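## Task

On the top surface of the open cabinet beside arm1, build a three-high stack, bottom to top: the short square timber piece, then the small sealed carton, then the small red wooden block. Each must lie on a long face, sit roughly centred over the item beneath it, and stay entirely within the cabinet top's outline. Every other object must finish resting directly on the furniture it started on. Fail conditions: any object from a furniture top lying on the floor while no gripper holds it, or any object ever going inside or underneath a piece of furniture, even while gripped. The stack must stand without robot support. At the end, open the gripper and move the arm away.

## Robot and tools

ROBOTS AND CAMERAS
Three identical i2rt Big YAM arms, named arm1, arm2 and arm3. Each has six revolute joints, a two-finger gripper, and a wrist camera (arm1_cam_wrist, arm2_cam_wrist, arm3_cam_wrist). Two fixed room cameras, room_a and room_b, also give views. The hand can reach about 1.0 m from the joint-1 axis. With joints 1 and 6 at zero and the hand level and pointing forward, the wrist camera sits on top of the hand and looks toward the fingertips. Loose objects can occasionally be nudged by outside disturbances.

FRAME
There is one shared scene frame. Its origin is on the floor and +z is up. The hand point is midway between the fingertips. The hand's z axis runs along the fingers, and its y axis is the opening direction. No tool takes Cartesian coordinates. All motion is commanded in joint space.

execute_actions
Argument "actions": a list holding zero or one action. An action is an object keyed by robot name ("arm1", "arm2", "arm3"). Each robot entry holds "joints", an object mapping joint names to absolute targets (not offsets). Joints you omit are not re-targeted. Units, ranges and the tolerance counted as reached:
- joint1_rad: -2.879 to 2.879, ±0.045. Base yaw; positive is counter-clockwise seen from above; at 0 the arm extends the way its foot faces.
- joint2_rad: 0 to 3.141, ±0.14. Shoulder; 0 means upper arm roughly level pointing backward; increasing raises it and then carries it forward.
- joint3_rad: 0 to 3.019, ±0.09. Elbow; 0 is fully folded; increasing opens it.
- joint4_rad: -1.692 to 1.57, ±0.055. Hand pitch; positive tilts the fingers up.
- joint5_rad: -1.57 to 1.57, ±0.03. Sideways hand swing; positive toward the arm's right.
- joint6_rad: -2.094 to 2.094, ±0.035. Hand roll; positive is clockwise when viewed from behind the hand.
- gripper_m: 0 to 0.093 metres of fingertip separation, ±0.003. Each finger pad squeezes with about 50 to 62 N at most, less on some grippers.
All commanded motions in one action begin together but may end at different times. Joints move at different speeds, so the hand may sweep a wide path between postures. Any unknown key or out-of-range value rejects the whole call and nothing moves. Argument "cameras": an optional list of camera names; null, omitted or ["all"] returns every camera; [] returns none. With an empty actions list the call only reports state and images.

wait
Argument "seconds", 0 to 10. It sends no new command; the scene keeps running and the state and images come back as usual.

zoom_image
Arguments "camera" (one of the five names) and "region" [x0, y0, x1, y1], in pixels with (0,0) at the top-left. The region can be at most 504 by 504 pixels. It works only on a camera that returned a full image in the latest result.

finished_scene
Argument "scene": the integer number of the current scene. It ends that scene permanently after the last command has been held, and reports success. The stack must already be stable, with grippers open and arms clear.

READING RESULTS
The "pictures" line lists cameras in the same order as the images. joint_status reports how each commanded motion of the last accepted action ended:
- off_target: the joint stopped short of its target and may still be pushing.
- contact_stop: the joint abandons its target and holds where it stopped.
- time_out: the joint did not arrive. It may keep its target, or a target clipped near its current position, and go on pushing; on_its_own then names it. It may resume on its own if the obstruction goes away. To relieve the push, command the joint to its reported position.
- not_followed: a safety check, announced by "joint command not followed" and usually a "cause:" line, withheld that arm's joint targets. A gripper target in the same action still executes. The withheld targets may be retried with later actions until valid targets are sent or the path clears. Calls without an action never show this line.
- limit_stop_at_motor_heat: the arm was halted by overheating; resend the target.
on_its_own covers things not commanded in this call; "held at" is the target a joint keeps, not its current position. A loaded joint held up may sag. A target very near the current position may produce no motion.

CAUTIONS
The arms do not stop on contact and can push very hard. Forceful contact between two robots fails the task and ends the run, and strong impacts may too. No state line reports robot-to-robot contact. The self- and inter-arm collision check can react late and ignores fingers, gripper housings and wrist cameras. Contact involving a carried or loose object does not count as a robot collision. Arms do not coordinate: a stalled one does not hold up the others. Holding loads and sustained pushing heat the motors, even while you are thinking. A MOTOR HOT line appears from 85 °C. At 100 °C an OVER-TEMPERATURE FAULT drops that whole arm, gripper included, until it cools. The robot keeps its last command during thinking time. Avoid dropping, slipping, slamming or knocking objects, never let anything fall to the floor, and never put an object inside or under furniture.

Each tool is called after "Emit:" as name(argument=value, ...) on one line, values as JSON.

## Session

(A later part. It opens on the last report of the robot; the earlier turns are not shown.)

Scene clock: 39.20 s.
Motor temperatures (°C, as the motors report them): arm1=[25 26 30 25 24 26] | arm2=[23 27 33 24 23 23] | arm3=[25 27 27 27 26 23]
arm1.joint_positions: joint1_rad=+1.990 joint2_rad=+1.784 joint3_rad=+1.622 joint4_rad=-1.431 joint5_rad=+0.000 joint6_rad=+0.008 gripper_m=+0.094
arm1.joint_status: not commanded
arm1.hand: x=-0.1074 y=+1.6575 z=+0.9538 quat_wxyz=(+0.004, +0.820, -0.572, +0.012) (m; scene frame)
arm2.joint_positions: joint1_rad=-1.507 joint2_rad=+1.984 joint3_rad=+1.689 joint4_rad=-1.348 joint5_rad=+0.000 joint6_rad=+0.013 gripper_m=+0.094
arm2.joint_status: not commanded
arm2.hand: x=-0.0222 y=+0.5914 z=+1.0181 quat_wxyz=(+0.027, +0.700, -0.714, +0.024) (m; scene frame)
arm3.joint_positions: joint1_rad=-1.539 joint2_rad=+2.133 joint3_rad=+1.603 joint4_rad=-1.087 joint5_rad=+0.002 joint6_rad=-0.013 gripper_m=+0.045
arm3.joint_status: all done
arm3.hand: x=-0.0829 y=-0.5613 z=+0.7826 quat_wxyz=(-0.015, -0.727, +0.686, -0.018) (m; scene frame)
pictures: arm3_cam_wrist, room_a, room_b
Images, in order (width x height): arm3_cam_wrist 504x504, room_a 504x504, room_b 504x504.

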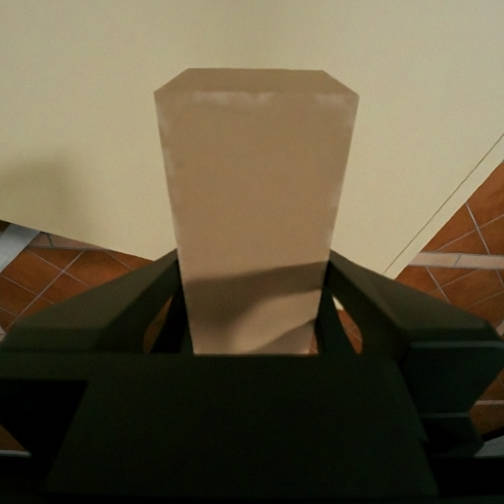

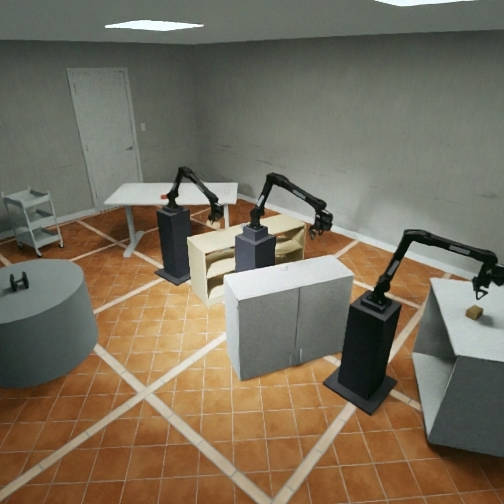

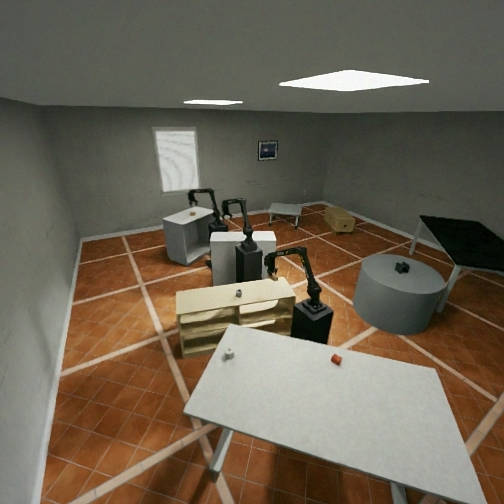

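Emit:
execute_actions(actions=[{"arm3":{"joints":{"joint2_rad":2.335,"joint3_rad":1.552,"joint4_rad":-0.785}}}], cameras=["arm3_cam_wrist","room_b"])

Emit:
zoom_image(camera="room_b", region=[220, 230, 340, 330])

Scene clock: 40.87 s.
Motor temperatures (°C, as the motors report them): arm1=[25 26 30 25 24 26] | arm2=[23 28 33 24 23 23] | arm3=[25 27 27 27 26 23]
arm1.joint_positions: joint1_rad=+1.990 joint2_rad=+1.784 joint3_rad=+1.622 joint4_rad=-1.431 joint5_rad=+0.000 joint6_rad=+0.008 gripper_m=+0.094
arm1.joint_status: not commanded
arm1.hand: x=-0.1074 y=+1.6575 z=+0.9538 quat_wxyz=(+0.004, +0.820, -0.572, +0.012) (m; scene frame)
arm2.joint_positions: joint1_rad=-1.507 joint2_rad=+1.984 joint3_rad=+1.689 joint4_rad=-1.348 joint5_rad=+0.000 joint6_rad=+0.013 gripper_m=+0.094
arm2.joint_status: not commanded
arm2.hand: x=-0.0222 y=+0.5914 z=+1.0181 quat_wxyz=(+0.027, +0.700, -0.714, +0.024) (m; scene frame)
arm3.joint_positions: joint1_rad=-1.539 joint2_rad=+2.342 joint3_rad=+1.548 joint4_rad=-0.807 joint5_rad=+0.002 joint6_rad=-0.009 gripper_m=+0.045
arm3.joint_status: all done
arm3.hand: x=-0.0828 y=-0.5657 z=+0.6435 quat_wxyz=(-0.009, -0.726, +0.687, -0.012) (m; scene frame)
pictures: arm3_cam_wrist, room_b
Images, in order (width x height): arm3_cam_wrist 504x504, room_b 504x504.

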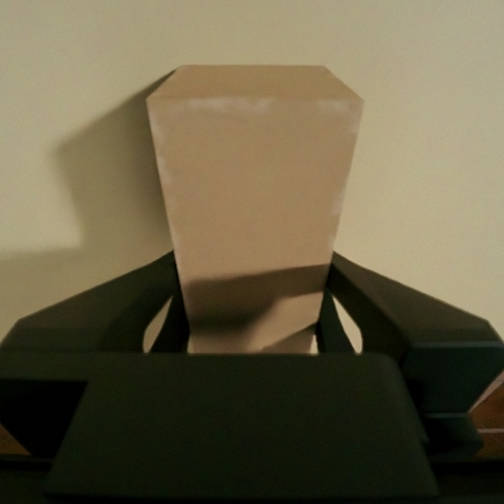

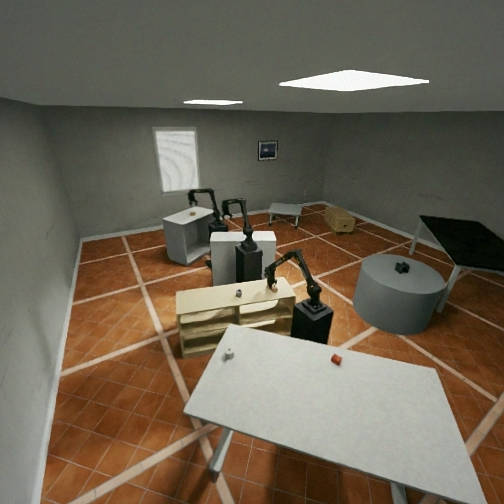

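Region (220, 230, 340, 330) of room_b's 504x504 image, scaled by 4.200, with more detail than that image has.

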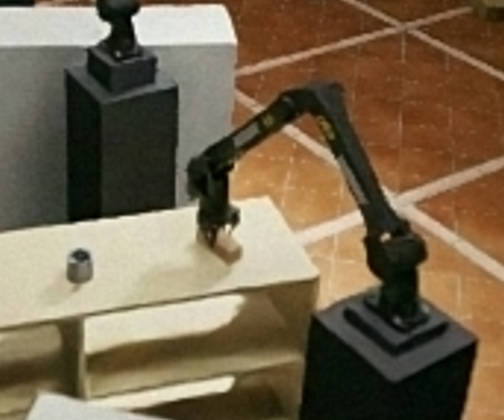

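Emit:
execute_actions(actions=[{"arm3":{"joints":{"joint2_rad":2.36,"joint4_rad":-0.77}}}], cameras=["arm3_cam_wrist"])

Scene clock: 41.97 s.
Motor temperatures (°C, as the motors report them): arm1=[25 26 30 25 24 26] | arm2=[23 28 34 24 23 23] | arm3=[25 27 27 27 26 23]
arm1.joint_positions: joint1_rad=+1.990 joint2_rad=+1.784 joint3_rad=+1.622 joint4_rad=-1.431 joint5_rad=+0.000 joint6_rad=+0.008 gripper_m=+0.094
arm1.joint_status: not commanded
arm1.hand: x=-0.1074 y=+1.6575 z=+0.9538 quat_wxyz=(+0.004, +0.820, -0.572, +0.012) (m; scene frame)
arm2.joint_positions: joint1_rad=-1.507 joint2_rad=+1.984 joint3_rad=+1.689 joint4_rad=-1.348 joint5_rad=+0.000 joint6_rad=+0.013 gripper_m=+0.094
arm2.joint_status: not commanded
arm2.hand: x=-0.0222 y=+0.5914 z=+1.0181 quat_wxyz=(+0.027, +0.700, -0.714, +0.024) (m; scene frame)
arm3.joint_positions: joint1_rad=-1.539 joint2_rad=+2.342 joint3_rad=+1.548 joint4_rad=-0.805 joint5_rad=+0.002 joint6_rad=-0.009 gripper_m=+0.045
arm3.joint_status: all done
arm3.hand: x=-0.0828 y=-0.5653 z=+0.6435 quat_wxyz=(-0.009, -0.726, +0.688, -0.011) (m; scene frame)
pictures: arm3_cam_wrist
Images, in order (width x height): arm3_cam_wrist 504x504.

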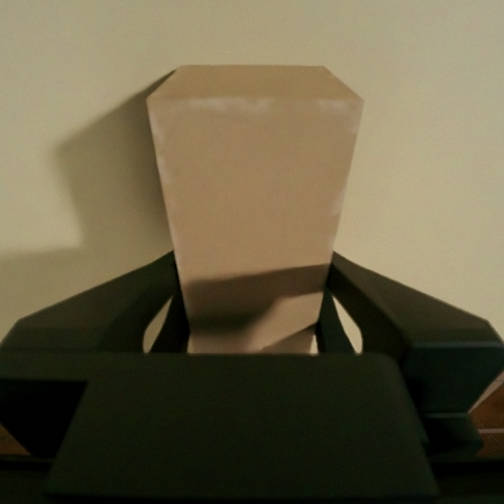

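Emit:
execute_actions(actions=[{"arm3":{"joints":{"joint2_rad":2.342,"joint4_rad":-0.805,"gripper_m":0.09}}}], cameras=["arm3_cam_wrist"])

Scene clock: 42.80 s.
Motor temperatures (°C, as the motors report them): arm1=[25 26 30 25 24 26] | arm2=[23 28 34 24 23 23] | arm3=[25 27 27 27 26 23]
arm1.joint_positions: joint1_rad=+1.990 joint2_rad=+1.784 joint3_rad=+1.622 joint4_rad=-1.431 joint5_rad=+0.000 joint6_rad=+0.008 gripper_m=+0.094
arm1.joint_status: not commanded
arm1.hand: x=-0.1074 y=+1.6575 z=+0.9538 quat_wxyz=(+0.004, +0.820, -0.572, +0.012) (m; scene frame)
arm2.joint_positions: joint1_rad=-1.507 joint2_rad=+1.984 joint3_rad=+1.689 joint4_rad=-1.348 joint5_rad=+0.000 joint6_rad=+0.013 gripper_m=+0.094
arm2.joint_status: not commanded
arm2.hand: x=-0.0222 y=+0.5914 z=+1.0181 quat_wxyz=(+0.027, +0.700, -0.714, +0.024) (m; scene frame)
arm3.joint_positions: joint1_rad=-1.539 joint2_rad=+2.342 joint3_rad=+1.548 joint4_rad=-0.805 joint5_rad=+0.002 joint6_rad=-0.009 gripper_m=+0.090
arm3.joint_status: all done
arm3.hand: x=-0.0828 y=-0.5653 z=+0.6435 quat_wxyz=(-0.009, -0.726, +0.688, -0.011) (m; scene frame)
pictures: arm3_cam_wrist
Images, in order (width x height): arm3_cam_wrist 504x504.

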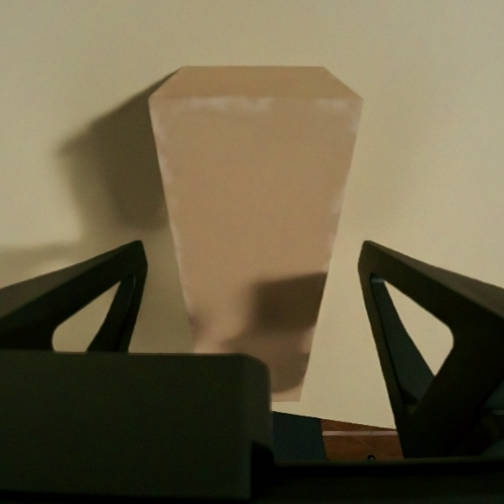

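Emit:
execute_actions(actions=[{"arm2":{"joints":{"joint1_rad":0,"joint2_rad":1.57,"joint3_rad":1.32,"joint4_rad":-1.32}},"arm3":{"joints":{"joint2_rad":1.72,"joint3_rad":1.56,"joint4_rad":-1.41}}}], cameras=["room_b"])

Emit:
execute_actions(actions=[{"arm2":{"joints":{"joint1_rad":1.544}},"arm3":{"joints":{"joint1_rad":1.1,"joint6_rad":-0.5}}}], cameras=["arm2_cam_wrist","arm3_cam_wrist","room_b"])

Scene clock: 47.77 s.
Motor temperatures (°C, as the motors report them): arm1=[25 27 30 25 24 26] | arm2=[23 28 34 24 23 23] | arm3=[25 28 27 27 26 23]
arm1.joint_positions: joint1_rad=+1.990 joint2_rad=+1.784 joint3_rad=+1.622 joint4_rad=-1.431 joint5_rad=+0.000 joint6_rad=+0.008 gripper_m=+0.094
arm1.joint_status: not commanded
arm1.hand: x=-0.1074 y=+1.6575 z=+0.9538 quat_wxyz=(+0.004, +0.820, -0.572, +0.012) (m; scene frame)
arm2.joint_positions: joint1_rad=+0.007 joint2_rad=+1.579 joint3_rad=+1.332 joint4_rad=-1.324 joint5_rad=+0.000 joint6_rad=+0.013 gripper_m=+0.094
arm2.joint_status: all done
arm2.hand: x=-0.4885 y=+0.0377 z=+1.0952 quat_wxyz=(-0.001, +0.999, -0.038, -0.002) (m; scene frame)
arm3.joint_positions: joint1_rad=-1.539 joint2_rad=+1.715 joint3_rad=+1.553 joint4_rad=-1.401 joint5_rad=+0.002 joint6_rad=-0.009 gripper_m=+0.090
arm3.joint_status: all done
arm3.hand: x=-0.0801 y=-0.6380 z=+0.9950 quat_wxyz=(+0.004, -0.726, +0.688, +0.002) (m; scene frame)
pictures: room_b
Images, in order (width x height): room_b 504x504.

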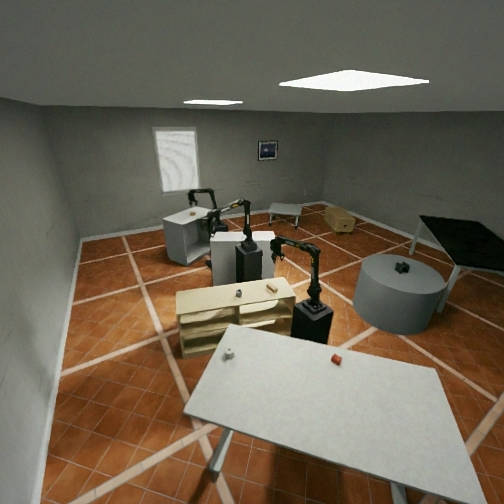

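Scene clock: 50.13 s.
Motor temperatures (°C, as the motors report them): arm1=[25 27 30 25 24 26] | arm2=[23 28 33 24 23 23] | arm3=[25 28 27 27 26 23]
arm1.joint_positions: joint1_rad=+1.990 joint2_rad=+1.784 joint3_rad=+1.622 joint4_rad=-1.431 joint5_rad=+0.000 joint6_rad=+0.008 gripper_m=+0.094
arm1.joint_status: not commanded
arm1.hand: x=-0.1074 y=+1.6575 z=+0.9538 quat_wxyz=(+0.004, +0.820, -0.572, +0.012) (m; scene frame)
arm2.joint_positions: joint1_rad=+1.550 joint2_rad=+1.579 joint3_rad=+1.332 joint4_rad=-1.324 joint5_rad=+0.000 joint6_rad=+0.013 gripper_m=+0.094
arm2.joint_status: all done
arm2.hand: x=-0.0692 y=-0.4533 z=+1.0931 quat_wxyz=(-0.002, +0.743, +0.669, -0.001) (m; scene frame)
arm3.joint_positions: joint1_rad=+1.108 joint2_rad=+1.715 joint3_rad=+1.553 joint4_rad=-1.401 joint5_rad=-0.001 joint6_rad=-0.487 gripper_m=+0.090
arm3.joint_status: all done
arm3.hand: x=-0.2846 y=-1.6302 z=+0.9953 quat_wxyz=(-0.002, -0.694, -0.720, +0.004) (m; scene frame)
pictures: arm2_cam_wrist, arm3_cam_wrist, room_b
Images, in order (width x height): arm2_cam_wrist 504x504, arm3_cam_wrist 504x504, room_b 504x504.

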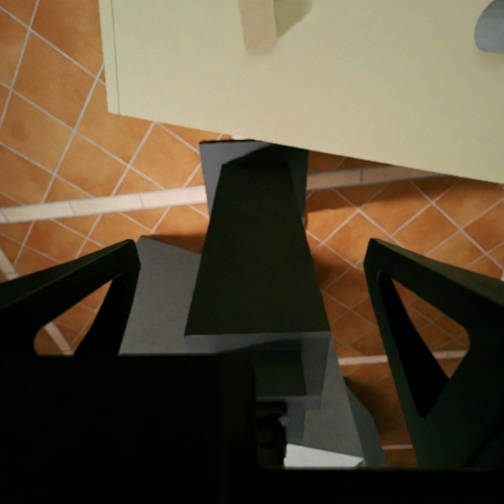

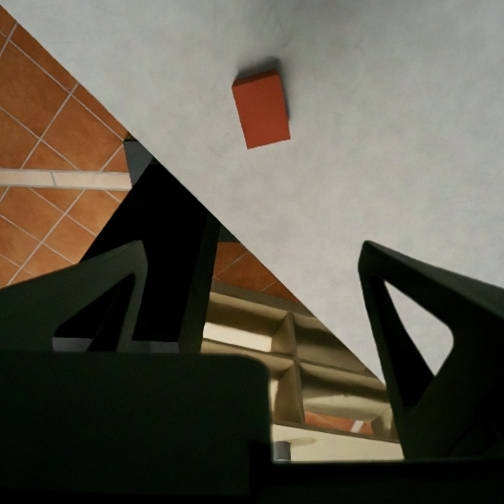

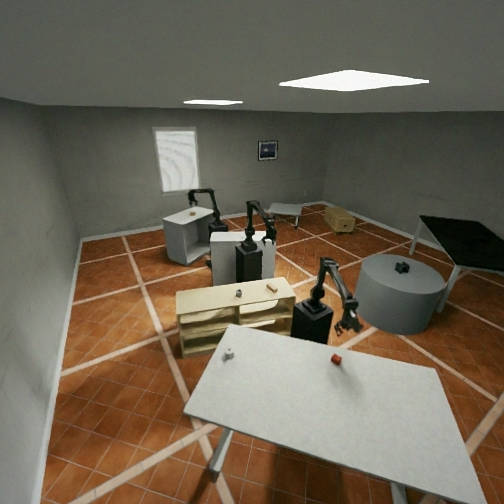

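Emit:
execute_actions(actions=[{"arm2":{"joints":{"joint2_rad":2.317,"joint3_rad":1.44,"joint4_rad":-0.694,"joint6_rad":-0.14}},"arm3":{"joints":{"joint2_rad":1.952,"joint3_rad":1.34,"joint4_rad":-0.959,"joint6_rad":-0.72}}}], cameras=["arm2_cam_wrist","arm3_cam_wrist","room_b"])

Scene clock: 52.83 s.
Motor temperatures (°C, as the motors report them): arm1=[25 27 30 25 24 26] | arm2=[23 28 32 24 23 23] | arm3=[25 28 27 27 26 23]
arm1.joint_positions: joint1_rad=+1.990 joint2_rad=+1.784 joint3_rad=+1.622 joint4_rad=-1.431 joint5_rad=+0.000 joint6_rad=+0.008 gripper_m=+0.094
arm1.joint_status: not commanded
arm1.hand: x=-0.1074 y=+1.6575 z=+0.9538 quat_wxyz=(+0.004, +0.820, -0.572, +0.012) (m; scene frame)
arm2.joint_positions: joint1_rad=+1.550 joint2_rad=+2.329 joint3_rad=+1.418 joint4_rad=-0.706 joint5_rad=+0.000 joint6_rad=-0.124 gripper_m=+0.094
arm2.joint_status: all done
arm2.hand: x=-0.0789 y=-0.5435 z=+0.7350 quat_wxyz=(-0.016, +0.695, +0.718, +0.017) (m; scene frame)
arm3.joint_positions: joint1_rad=+1.107 joint2_rad=+1.953 joint3_rad=+1.333 joint4_rad=-0.970 joint5_rad=+0.003 joint6_rad=-0.706 gripper_m=+0.090
arm3.joint_status: all done
arm3.hand: x=-0.2899 y=-1.6388 z=+0.7961 quat_wxyz=(+0.003, -0.611, -0.791, -0.009) (m; scene frame)
pictures: arm2_cam_wrist, arm3_cam_wrist, room_b
Images, in order (width x height): arm2_cam_wrist 504x504, arm3_cam_wrist 504x504, room_b 504x504.

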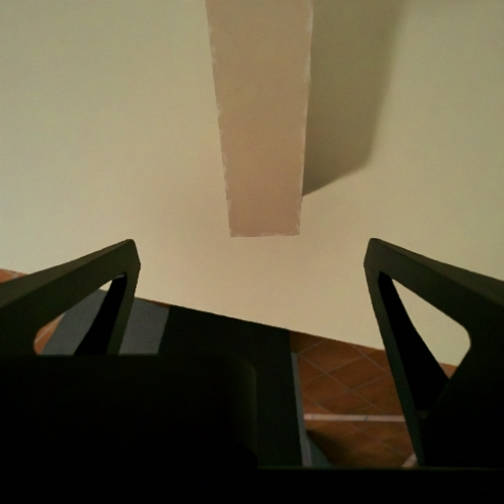

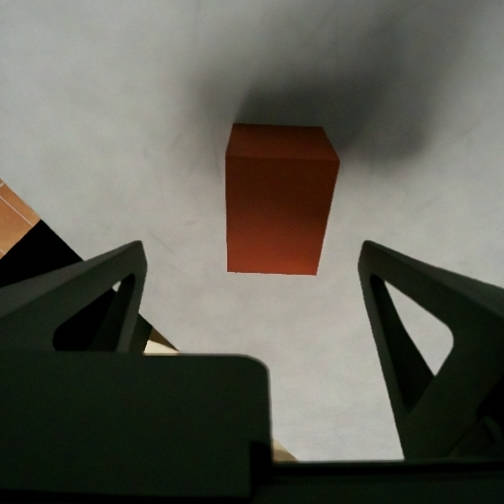

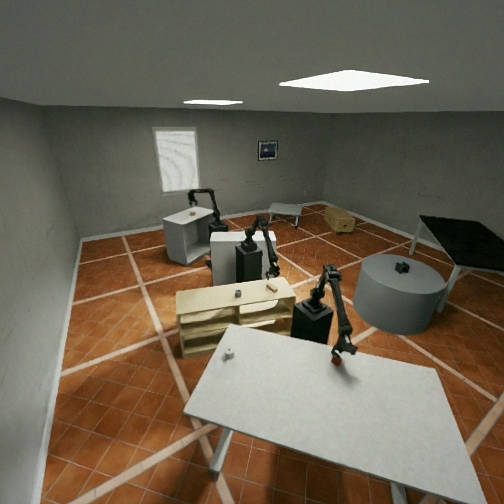

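Emit:
execute_actions(actions=[{"arm2":{"joints":{"joint2_rad":2.515,"joint3_rad":1.585,"joint4_rad":-0.615}},"arm3":{"joints":{"joint2_rad":2.02,"joint3_rad":1.35,"joint4_rad":-0.905}}}], cameras=["arm2_cam_wrist","arm3_cam_wrist","room_b"])

Scene clock: 55.77 s.
Motor temperatures (°C, as the motors report them): arm1=[25 27 30 25 24 26] | arm2=[23 28 32 24 23 23] | arm3=[25 28 27 27 26 23]
arm1.joint_positions: joint1_rad=+1.990 joint2_rad=+1.784 joint3_rad=+1.622 joint4_rad=-1.431 joint5_rad=+0.000 joint6_rad=+0.008 gripper_m=+0.094
arm1.joint_status: not commanded
arm1.hand: x=-0.1074 y=+1.6575 z=+0.9538 quat_wxyz=(+0.004, +0.820, -0.572, +0.012) (m; scene frame)
arm2.joint_positions: joint1_rad=+1.550 joint2_rad=+2.532 joint3_rad=+1.561 joint4_rad=-0.620 joint5_rad=+0.000 joint6_rad=-0.124 gripper_m=+0.094
arm2.joint_status: all done
arm2.hand: x=-0.0817 y=-0.5708 z=+0.6541 quat_wxyz=(-0.008, +0.695, +0.719, +0.007) (m; scene frame)
arm3.joint_positions: joint1_rad=+1.107 joint2_rad=+2.007 joint3_rad=+1.333 joint4_rad=-0.915 joint5_rad=+0.003 joint6_rad=-0.706 gripper_m=+0.090
arm3.joint_status: all done
arm3.hand: x=-0.2921 y=-1.6434 z=+0.7682 quat_wxyz=(+0.002, -0.611, -0.791, -0.009) (m; scene frame)
pictures: arm2_cam_wrist, arm3_cam_wrist, room_b
Images, in order (width x height): arm2_cam_wrist 504x504, arm3_cam_wrist 504x504, room_b 504x504.

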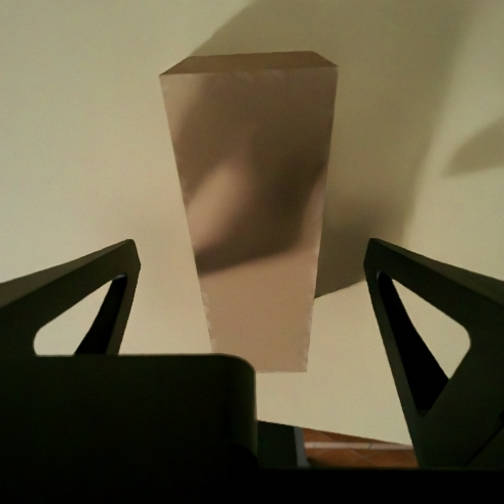

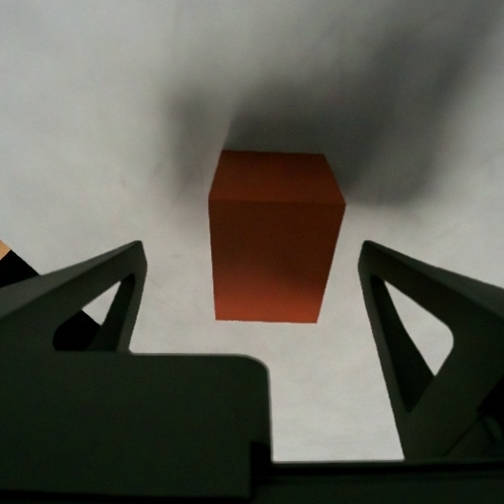

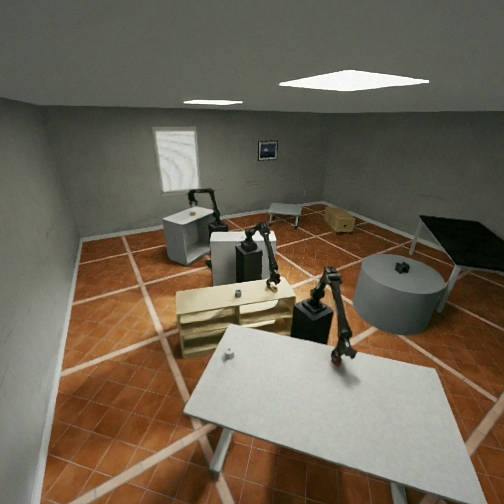

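Emit:
execute_actions(actions=[{"arm2":{"joints":{"joint2_rad":2.565,"joint4_rad":-0.585}},"arm3":{"joints":{"joint2_rad":2.04,"joint4_rad":-0.88}}}], cameras=["arm2_cam_wrist","arm3_cam_wrist"])

Scene clock: 56.97 s.
Motor temperatures (°C, as the motors report them): arm1=[25 27 30 25 24 26] | arm2=[23 28 32 24 23 23] | arm3=[25 28 27 27 26 23]
arm1.joint_positions: joint1_rad=+1.990 joint2_rad=+1.784 joint3_rad=+1.622 joint4_rad=-1.431 joint5_rad=+0.000 joint6_rad=+0.008 gripper_m=+0.094
arm1.joint_status: not commanded
arm1.hand: x=-0.1074 y=+1.6575 z=+0.9538 quat_wxyz=(+0.004, +0.820, -0.572, +0.012) (m; scene frame)
arm2.joint_positions: joint1_rad=+1.550 joint2_rad=+2.564 joint3_rad=+1.561 joint4_rad=-0.598 joint5_rad=+0.000 joint6_rad=-0.124 gripper_m=+0.094
arm2.joint_status: all done
arm2.hand: x=-0.0810 y=-0.5630 z=+0.6360 quat_wxyz=(-0.012, +0.695, +0.719, +0.011) (m; scene frame)
arm3.joint_positions: joint1_rad=+1.107 joint2_rad=+2.014 joint3_rad=+1.333 joint4_rad=-0.891 joint5_rad=+0.003 joint6_rad=-0.706 gripper_m=+0.090
arm3.joint_status: all done
arm3.hand: x=-0.2941 y=-1.6476 z=+0.7644 quat_wxyz=(+0.001, -0.611, -0.791, +0.000) (m; scene frame)
pictures: arm2_cam_wrist, arm3_cam_wrist
Images, in order (width x height): arm2_cam_wrist 504x504, arm3_cam_wrist 504x504.

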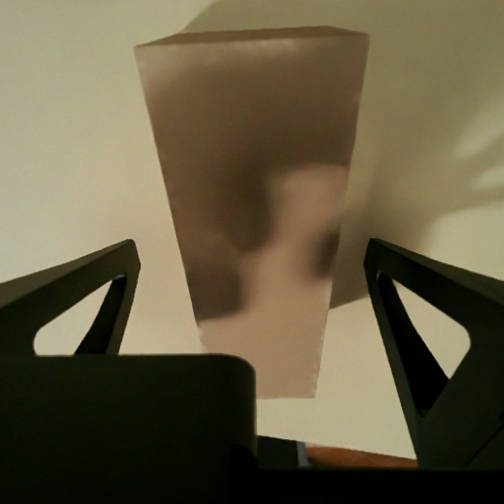

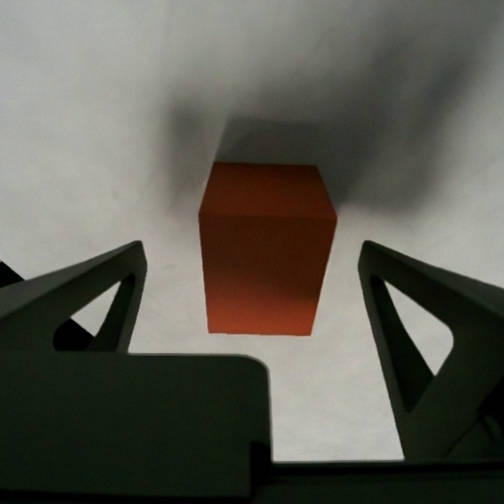

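Emit:
execute_actions(actions=[{"arm2":{"joints":{"gripper_m":0.03}},"arm3":{"joints":{"gripper_m":0.028}}}], cameras=["arm2_cam_wrist","arm3_cam_wrist"])

Scene clock: 57.83 s.
Motor temperatures (°C, as the motors report them): arm1=[25 27 30 25 24 26] | arm2=[23 29 31 24 23 23] | arm3=[25 28 27 27 26 23]
arm1.joint_positions: joint1_rad=+1.990 joint2_rad=+1.784 joint3_rad=+1.622 joint4_rad=-1.431 joint5_rad=+0.000 joint6_rad=+0.008 gripper_m=+0.094
arm1.joint_status: not commanded
arm1.hand: x=-0.1074 y=+1.6575 z=+0.9538 quat_wxyz=(+0.004, +0.820, -0.572, +0.012) (m; scene frame)
arm2.joint_positions: joint1_rad=+1.550 joint2_rad=+2.564 joint3_rad=+1.561 joint4_rad=-0.598 joint5_rad=+0.001 joint6_rad=-0.126 gripper_m=+0.045
arm2.joint_status: gripper_m off_target (ended at +0.045, target +0.030)
arm2.hand: x=-0.0812 y=-0.5630 z=+0.6360 quat_wxyz=(-0.012, +0.695, +0.719, +0.011) (m; scene frame)
arm3.joint_positions: joint1_rad=+1.107 joint2_rad=+2.014 joint3_rad=+1.333 joint4_rad=-0.890 joint5_rad=+0.002 joint6_rad=-0.707 gripper_m=+0.044
arm3.joint_status: gripper_m off_target (ended at +0.044, target +0.028)
arm3.hand: x=-0.2941 y=-1.6478 z=+0.7644 quat_wxyz=(+0.000, -0.611, -0.792, +0.000) (m; scene frame)
pictures: arm2_cam_wrist, arm3_cam_wrist
Images, in order (width x height): arm2_cam_wrist 504x504, arm3_cam_wrist 504x504.

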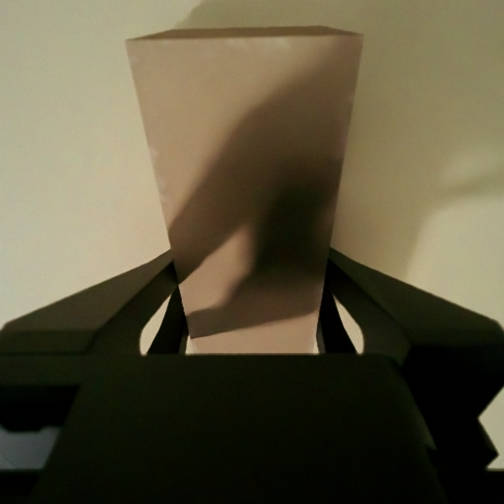

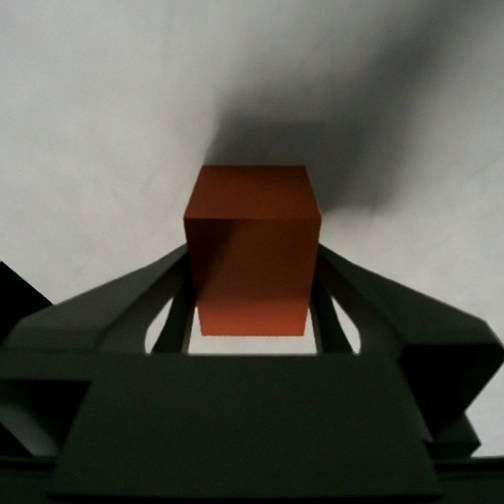

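Emit:
execute_actions(actions=[{"arm2":{"joints":{"joint2_rad":2.3}},"arm3":{"joints":{"joint2_rad":1.8}}}], cameras=[])

Emit:
execute_actions(actions=[{"arm2":{"joints":{"joint1_rad":1.2,"joint2_rad":1.57,"joint3_rad":1.32,"joint4_rad":-1.32,"joint6_rad":0}},"arm3":{"joints":{"joint2_rad":1.72,"joint3_rad":1.56,"joint4_rad":-1.41,"joint6_rad":0}}}], cameras=["room_b"])

Scene clock: 59.80 s.
Motor temperatures (°C, as the motors report them): arm1=[25 27 30 25 24 26] | arm2=[23 29 31 24 23 23] | arm3=[25 28 27 27 26 23]
arm1.joint_positions: joint1_rad=+1.990 joint2_rad=+1.784 joint3_rad=+1.622 joint4_rad=-1.431 joint5_rad=+0.000 joint6_rad=+0.008 gripper_m=+0.094
arm1.joint_status: not commanded
arm1.hand: x=-0.1074 y=+1.6575 z=+0.9538 quat_wxyz=(+0.004, +0.820, -0.572, +0.012) (m; scene frame)
arm2.joint_positions: joint1_rad=+1.550 joint2_rad=+2.321 joint3_rad=+1.565 joint4_rad=-0.592 joint5_rad=+0.001 joint6_rad=-0.126 gripper_m=+0.045
arm2.joint_status: all done
arm2.hand: x=-0.0888 y=-0.6510 z=+0.7831 quat_wxyz=(+0.067, +0.691, +0.715, -0.088) (m; scene frame)
arm3.joint_positions: joint1_rad=+1.107 joint2_rad=+1.788 joint3_rad=+1.333 joint4_rad=-0.889 joint5_rad=+0.002 joint6_rad=-0.707 gripper_m=+0.044
arm3.joint_status: all done
arm3.hand: x=-0.3055 y=-1.6709 z=+0.8852 quat_wxyz=(-0.023, -0.607, -0.786, +0.111) (m; scene frame)
pictures: none
No camera images: the call's "cameras" was empty. Leave "cameras" out to get every camera's image.

Scene clock: 61.50 s.
Motor temperatures (°C, as the motors report them): arm1=[25 27 30 25 24 26] | arm2=[23 29 31 24 23 23] | arm3=[25 28 27 27 26 23]
arm1.joint_positions: joint1_rad=+1.990 joint2_rad=+1.784 joint3_rad=+1.622 joint4_rad=-1.431 joint5_rad=+0.000 joint6_rad=+0.008 gripper_m=+0.094
arm1.joint_status: not commanded
arm1.hand: x=-0.1074 y=+1.6575 z=+0.9538 quat_wxyz=(+0.004, +0.820, -0.572, +0.012) (m; scene frame)
arm2.joint_positions: joint1_rad=+1.208 joint2_rad=+1.582 joint3_rad=+1.319 joint4_rad=-1.309 joint5_rad=+0.001 joint6_rad=-0.015 gripper_m=+0.045
arm2.joint_status: all done
arm2.hand: x=-0.2213 y=-0.4118 z=+1.0877 quat_wxyz=(-0.002, +0.839, +0.545, -0.001) (m; scene frame)
arm3.joint_positions: joint1_rad=+1.107 joint2_rad=+1.703 joint3_rad=+1.533 joint4_rad=-1.400 joint5_rad=+0.002 joint6_rad=-0.014 gripper_m=+0.044
arm3.joint_status: all done
arm3.hand: x=-0.2828 y=-1.6236 z=+0.9935 quat_wxyz=(+0.000, -0.843, -0.537, +0.000) (m; scene frame)
pictures: room_b
Images, in order (width x height): room_b 504x504.

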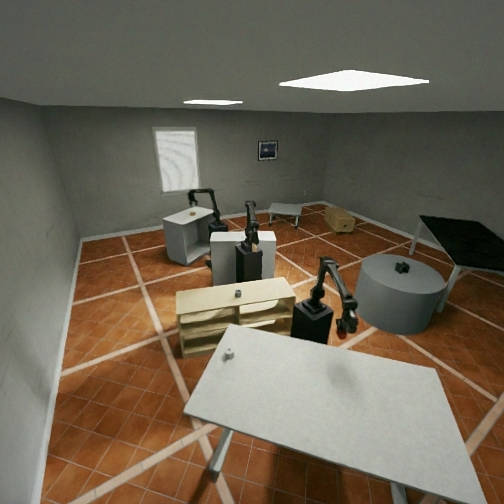

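Emit:
execute_actions(actions=[{"arm2":{"joints":{"joint1_rad":-1.495}},"arm3":{"joints":{"joint1_rad":-1.53}}}], cameras=["arm2_cam_wrist","room_a","room_b"])

Scene clock: 64.83 s.
Motor temperatures (°C, as the motors report them): arm1=[25 27 30 25 24 26] | arm2=[23 29 31 24 23 23] | arm3=[25 28 28 27 26 23]
arm1.joint_positions: joint1_rad=+1.990 joint2_rad=+1.784 joint3_rad=+1.622 joint4_rad=-1.431 joint5_rad=+0.000 joint6_rad=+0.008 gripper_m=+0.094
arm1.joint_status: not commanded
arm1.hand: x=-0.1074 y=+1.6575 z=+0.9538 quat_wxyz=(+0.004, +0.820, -0.572, +0.012) (m; scene frame)
arm2.joint_positions: joint1_rad=-1.502 joint2_rad=+1.584 joint3_rad=+1.319 joint4_rad=-1.309 joint5_rad=+0.001 joint6_rad=-0.013 gripper_m=+0.045
arm2.joint_status: all done
arm2.hand: x=-0.0248 y=+0.4706 z=+1.0870 quat_wxyz=(+0.002, +0.711, -0.703, +0.000) (m; scene frame)
arm3.joint_positions: joint1_rad=-1.539 joint2_rad=+1.721 joint3_rad=+1.533 joint4_rad=-1.400 joint5_rad=+0.002 joint6_rad=-0.012 gripper_m=+0.044
arm3.joint_status: all done
arm3.hand: x=-0.0798 y=-0.6438 z=+0.9843 quat_wxyz=(-0.005, -0.727, +0.687, -0.008) (m; scene frame)
pictures: arm2_cam_wrist, room_a, room_b
Images, in order (width x height): arm2_cam_wrist 504x504, room_a 504x504, room_b 504x504.

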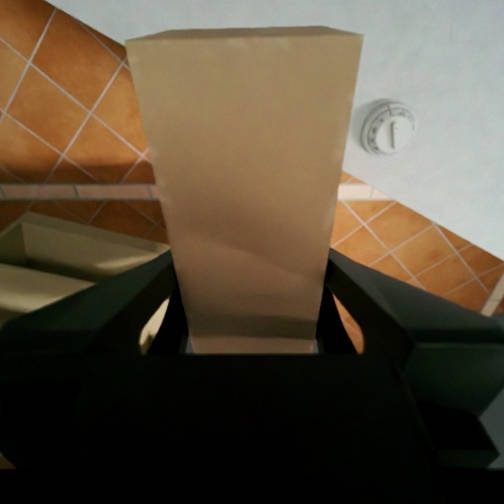

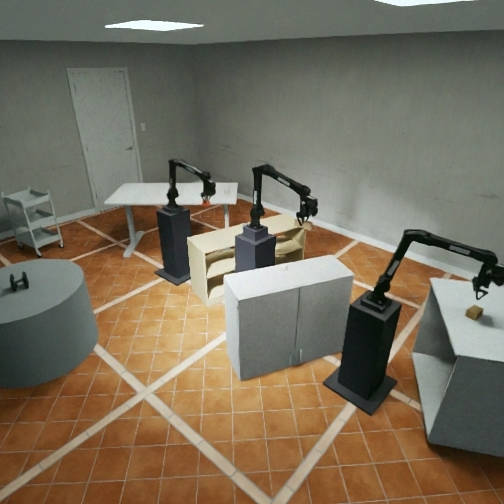

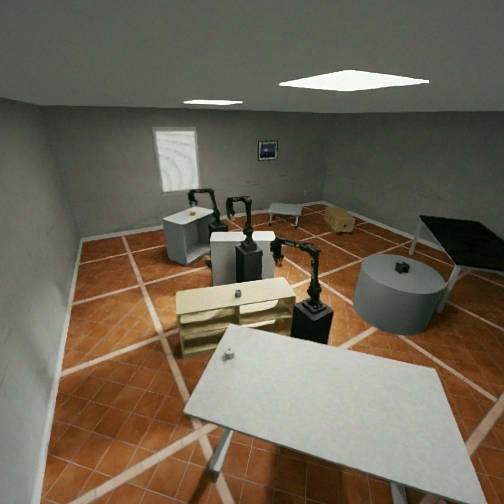

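Emit:
execute_actions(actions=[{"arm2":{"joints":{"joint2_rad":2.16,"joint3_rad":1.67,"joint4_rad":-1.06}},"arm3":{"joints":{"joint2_rad":2.30,"joint3_rad":1.56,"joint4_rad":-0.81}}}], cameras=["arm2_cam_wrist","arm3_cam_wrist","room_a","room_b"])

Scene clock: 66.83 s.
Motor temperatures (°C, as the motors report them): arm1=[25 27 30 25 24 26] | arm2=[23 29 31 24 23 23] | arm3=[25 28 28 27 26 23]
arm1.joint_positions: joint1_rad=+1.990 joint2_rad=+1.784 joint3_rad=+1.622 joint4_rad=-1.431 joint5_rad=+0.000 joint6_rad=+0.008 gripper_m=+0.094
arm1.joint_status: not commanded
arm1.hand: x=-0.1074 y=+1.6575 z=+0.9538 quat_wxyz=(+0.004, +0.820, -0.572, +0.012) (m; scene frame)
arm2.joint_positions: joint1_rad=-1.502 joint2_rad=+2.182 joint3_rad=+1.621 joint4_rad=-1.063 joint5_rad=+0.001 joint6_rad=-0.013 gripper_m=+0.045
arm2.joint_status: all done
arm2.hand: x=-0.0252 y=+0.6132 z=+0.8778 quat_wxyz=(+0.020, +0.711, -0.703, +0.017) (m; scene frame)
arm3.joint_positions: joint1_rad=-1.538 joint2_rad=+2.316 joint3_rad=+1.543 joint4_rad=-0.820 joint5_rad=+0.002 joint6_rad=-0.012 gripper_m=+0.044
arm3.joint_status: all done
arm3.hand: x=-0.0831 y=-0.5642 z=+0.6568 quat_wxyz=(-0.007, -0.727, +0.687, -0.009) (m; scene frame)
pictures: arm2_cam_wrist, arm3_cam_wrist, room_a, room_b
Images, in order (width x height): arm2_cam_wrist 504x504, arm3_cam_wrist 504x504, room_a 504x504, room_b 504x504.

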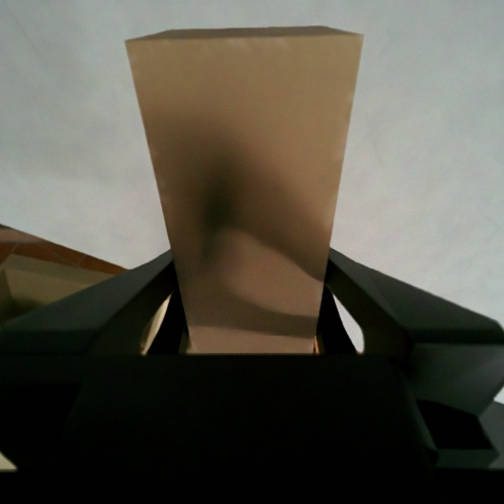

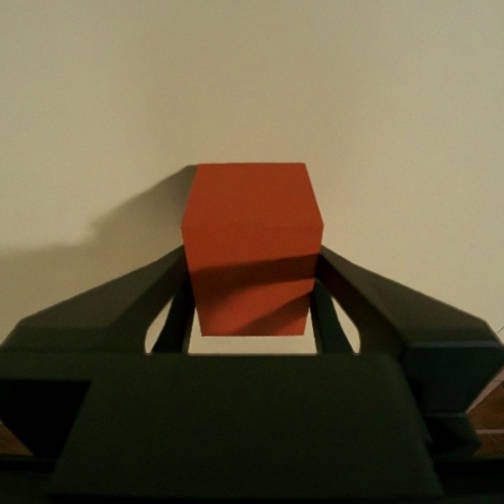

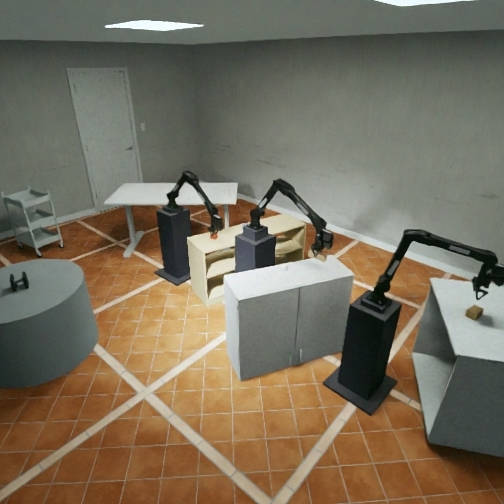

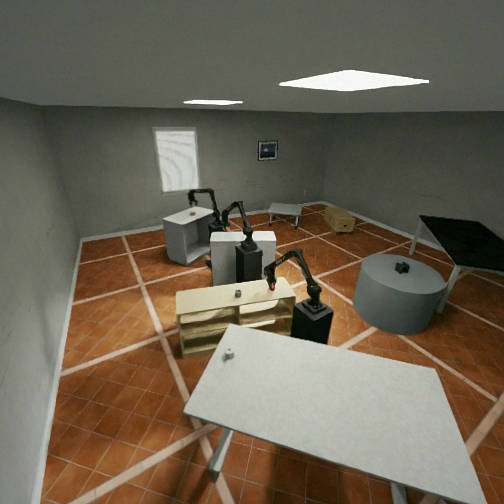

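Emit:
execute_actions(actions=[{"arm3":{"joints":{"joint2_rad":2.316,"joint3_rad":1.543,"joint4_rad":-0.82,"gripper_m":0.09}}}], cameras=["arm3_cam_wrist"])

Scene clock: 67.80 s.
Motor temperatures (°C, as the motors report them): arm1=[25 27 30 25 24 26] | arm2=[23 29 32 24 23 23] | arm3=[25 28 28 27 26 23]
arm1.joint_positions: joint1_rad=+1.990 joint2_rad=+1.784 joint3_rad=+1.622 joint4_rad=-1.431 joint5_rad=+0.000 joint6_rad=+0.008 gripper_m=+0.094
arm1.joint_status: not commanded
arm1.hand: x=-0.1074 y=+1.6575 z=+0.9538 quat_wxyz=(+0.004, +0.820, -0.572, +0.012) (m; scene frame)
arm2.joint_positions: joint1_rad=-1.502 joint2_rad=+2.182 joint3_rad=+1.621 joint4_rad=-1.063 joint5_rad=+0.001 joint6_rad=-0.013 gripper_m=+0.045
arm2.joint_status: not commanded
arm2.hand: x=-0.0252 y=+0.6132 z=+0.8778 quat_wxyz=(+0.020, +0.711, -0.703, +0.017) (m; scene frame)
arm3.joint_positions: joint1_rad=-1.538 joint2_rad=+2.316 joint3_rad=+1.543 joint4_rad=-0.820 joint5_rad=+0.002 joint6_rad=-0.012 gripper_m=+0.090
arm3.joint_status: all done
arm3.hand: x=-0.0831 y=-0.5642 z=+0.6568 quat_wxyz=(-0.007, -0.727, +0.687, -0.009) (m; scene frame)
pictures: arm3_cam_wrist
Images, in order (width x height): arm3_cam_wrist 504x504.

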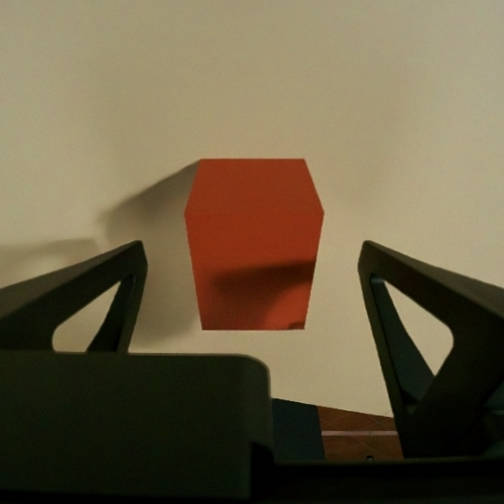

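Emit:
execute_actions(actions=[{"arm2":{"joints":{"joint2_rad":2.235,"joint4_rad":-0.94}},"arm3":{"joints":{"joint2_rad":1.72,"joint3_rad":1.56,"joint4_rad":-1.41}}}], cameras=["arm2_cam_wrist","room_a"])

Emit:
zoom_image(camera="room_a", region=[260, 190, 380, 300])

Scene clock: 70.50 s.
Motor temperatures (°C, as the motors report them): arm1=[25 27 30 25 24 26] | arm2=[23 29 32 24 23 23] | arm3=[25 28 28 27 26 23]
arm1.joint_positions: joint1_rad=+1.990 joint2_rad=+1.784 joint3_rad=+1.622 joint4_rad=-1.431 joint5_rad=+0.000 joint6_rad=+0.008 gripper_m=+0.094
arm1.joint_status: not commanded
arm1.hand: x=-0.1074 y=+1.6575 z=+0.9538 quat_wxyz=(+0.004, +0.820, -0.572, +0.012) (m; scene frame)
arm2.joint_positions: joint1_rad=-1.502 joint2_rad=+2.256 joint3_rad=+1.621 joint4_rad=-0.953 joint5_rad=+0.001 joint6_rad=-0.013 gripper_m=+0.045
arm2.joint_status: all done
arm2.hand: x=-0.0254 y=+0.6254 z=+0.8330 quat_wxyz=(+0.007, +0.711, -0.703, +0.005) (m; scene frame)
arm3.joint_positions: joint1_rad=-1.538 joint2_rad=+1.715 joint3_rad=+1.553 joint4_rad=-1.401 joint5_rad=+0.002 joint6_rad=-0.012 gripper_m=+0.090
arm3.joint_status: all done
arm3.hand: x=-0.0802 y=-0.6381 z=+0.9948 quat_wxyz=(+0.004, -0.727, +0.687, +0.001) (m; scene frame)
pictures: arm2_cam_wrist, room_a
Images, in order (width x height): arm2_cam_wrist 504x504, room_a 504x504.

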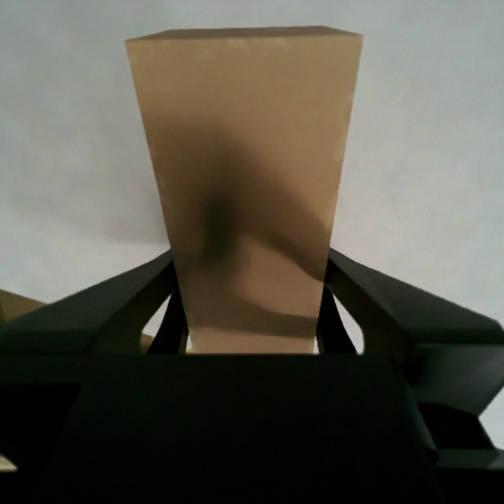

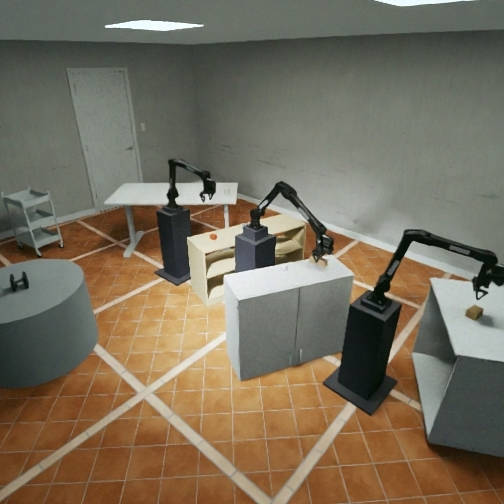

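Region (260, 190, 380, 300) of room_a's 504x504 image, scaled by 4.200, with more detail than that image has; it fills the top 462 rows of this view, and the rest is white.

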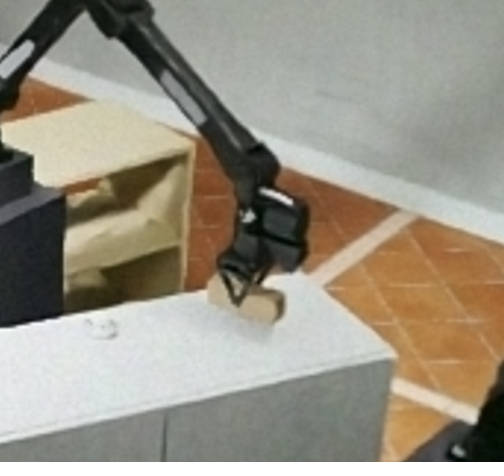

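Emit:
execute_actions(actions=[{"arm2":{"joints":{"joint2_rad":2.29,"joint4_rad":-0.885}},"arm3":{"joints":{"joint1_rad":0.3}}}], cameras=["arm2_cam_wrist","room_a"])

Emit:
zoom_image(camera="room_a", region=[260, 190, 380, 300])

Scene clock: 73.00 s.
Motor temperatures (°C, as the motors report them): arm1=[25 27 30 25 24 26] | arm2=[23 29 32 24 23 23] | arm3=[25 28 28 27 26 23]
arm1.joint_positions: joint1_rad=+1.990 joint2_rad=+1.784 joint3_rad=+1.622 joint4_rad=-1.431 joint5_rad=+0.000 joint6_rad=+0.008 gripper_m=+0.094
arm1.joint_status: not commanded
arm1.hand: x=-0.1074 y=+1.6575 z=+0.9538 quat_wxyz=(+0.004, +0.820, -0.572, +0.012) (m; scene frame)
arm2.joint_positions: joint1_rad=-1.502 joint2_rad=+2.305 joint3_rad=+1.621 joint4_rad=-0.899 joint5_rad=+0.001 joint6_rad=-0.013 gripper_m=+0.045
arm2.joint_status: all done
arm2.hand: x=-0.0255 y=+0.6273 z=+0.8036 quat_wxyz=(+0.005, +0.711, -0.703, +0.003) (m; scene frame)
arm3.joint_positions: joint1_rad=+0.309 joint2_rad=+1.715 joint3_rad=+1.553 joint4_rad=-1.401 joint5_rad=-0.001 joint6_rad=-0.011 gripper_m=+0.090
arm3.joint_status: all done
arm3.hand: x=-0.5528 y=-1.3249 z=+0.9945 quat_wxyz=(-0.001, -0.986, -0.166, +0.003) (m; scene frame)
pictures: arm2_cam_wrist, room_a
Images, in order (width x height): arm2_cam_wrist 504x504, room_a 504x504.

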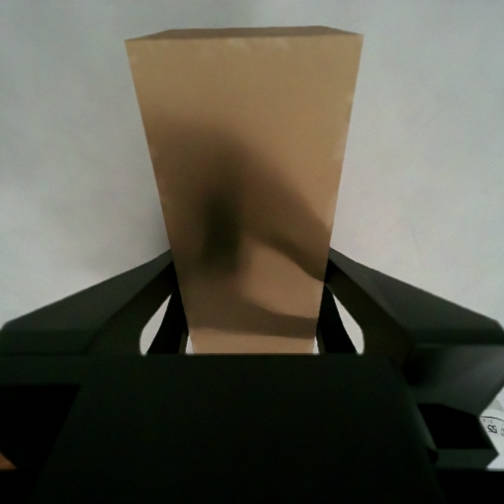

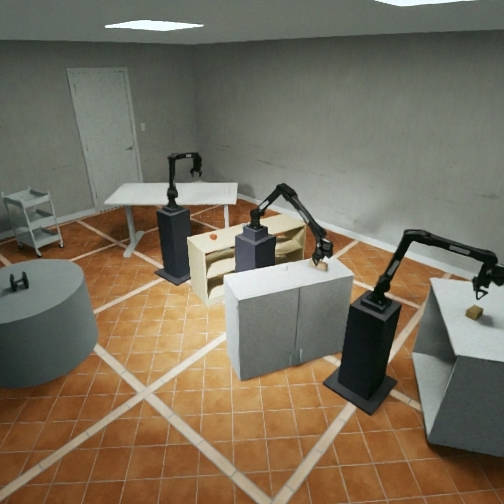

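Region (260, 190, 380, 300) of room_a's 504x504 image, scaled by 4.200, with more detail than that image has; it fills the top 462 rows of this view, and the rest is white.

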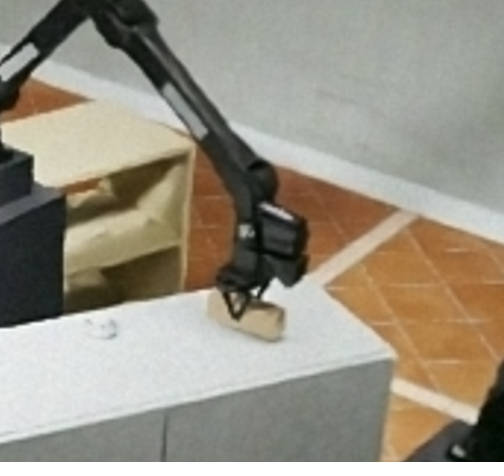

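Emit:
execute_actions(actions=[{"arm2":{"joints":{"joint2_rad":2.335,"joint4_rad":-0.86}}}], cameras=["arm2_cam_wrist","room_a"])

Emit:
zoom_image(camera="room_a", region=[260, 190, 380, 300])

Scene clock: 74.00 s.
Motor temperatures (°C, as the motors report them): arm1=[25 27 30 25 24 26] | arm2=[23 30 32 24 23 23] | arm3=[25 28 28 27 26 23]
arm1.joint_positions: joint1_rad=+1.990 joint2_rad=+1.784 joint3_rad=+1.622 joint4_rad=-1.431 joint5_rad=+0.000 joint6_rad=+0.008 gripper_m=+0.094
arm1.joint_status: not commanded
arm1.hand: x=-0.1074 y=+1.6575 z=+0.9538 quat_wxyz=(+0.004, +0.820, -0.572, +0.012) (m; scene frame)
arm2.joint_positions: joint1_rad=-1.502 joint2_rad=+2.332 joint3_rad=+1.623 joint4_rad=-0.873 joint5_rad=+0.002 joint6_rad=-0.013 gripper_m=+0.045
arm2.joint_status: all done
arm2.hand: x=-0.0256 y=+0.6277 z=+0.7882 quat_wxyz=(+0.004, +0.711, -0.703, +0.003) (m; scene frame)
arm3.joint_positions: joint1_rad=+0.309 joint2_rad=+1.715 joint3_rad=+1.553 joint4_rad=-1.401 joint5_rad=-0.001 joint6_rad=-0.011 gripper_m=+0.090
arm3.joint_status: not commanded
arm3.hand: x=-0.5528 y=-1.3249 z=+0.9945 quat_wxyz=(-0.001, -0.986, -0.166, +0.003) (m; scene frame)
pictures: arm2_cam_wrist, room_a
Images, in order (width x height): arm2_cam_wrist 504x504, room_a 504x504.

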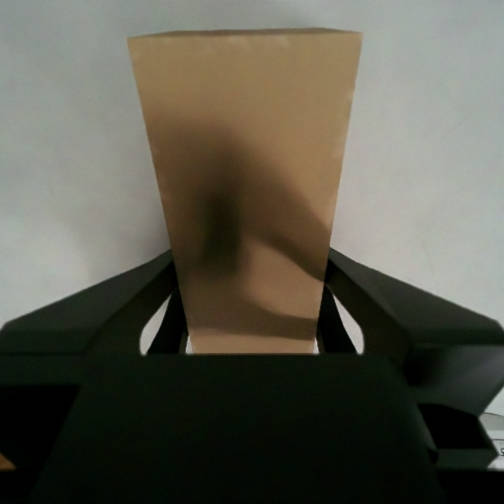

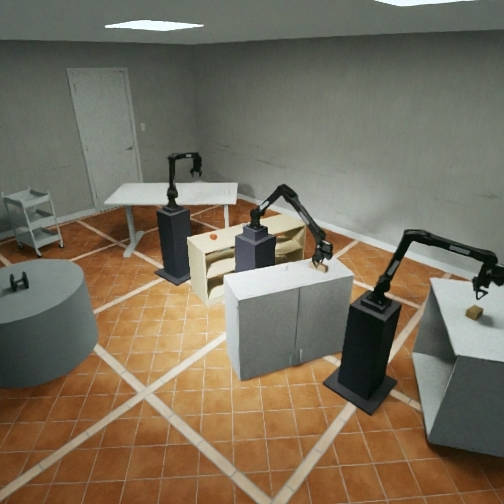

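Region (260, 190, 380, 300) of room_a's 504x504 image, scaled by 4.200, with more detail than that image has; it fills the top 462 rows of this view, and the rest is white.

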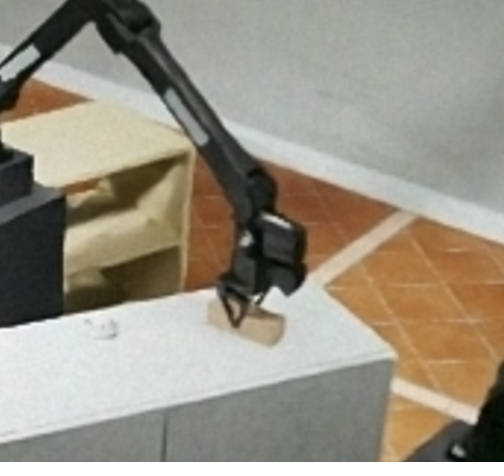

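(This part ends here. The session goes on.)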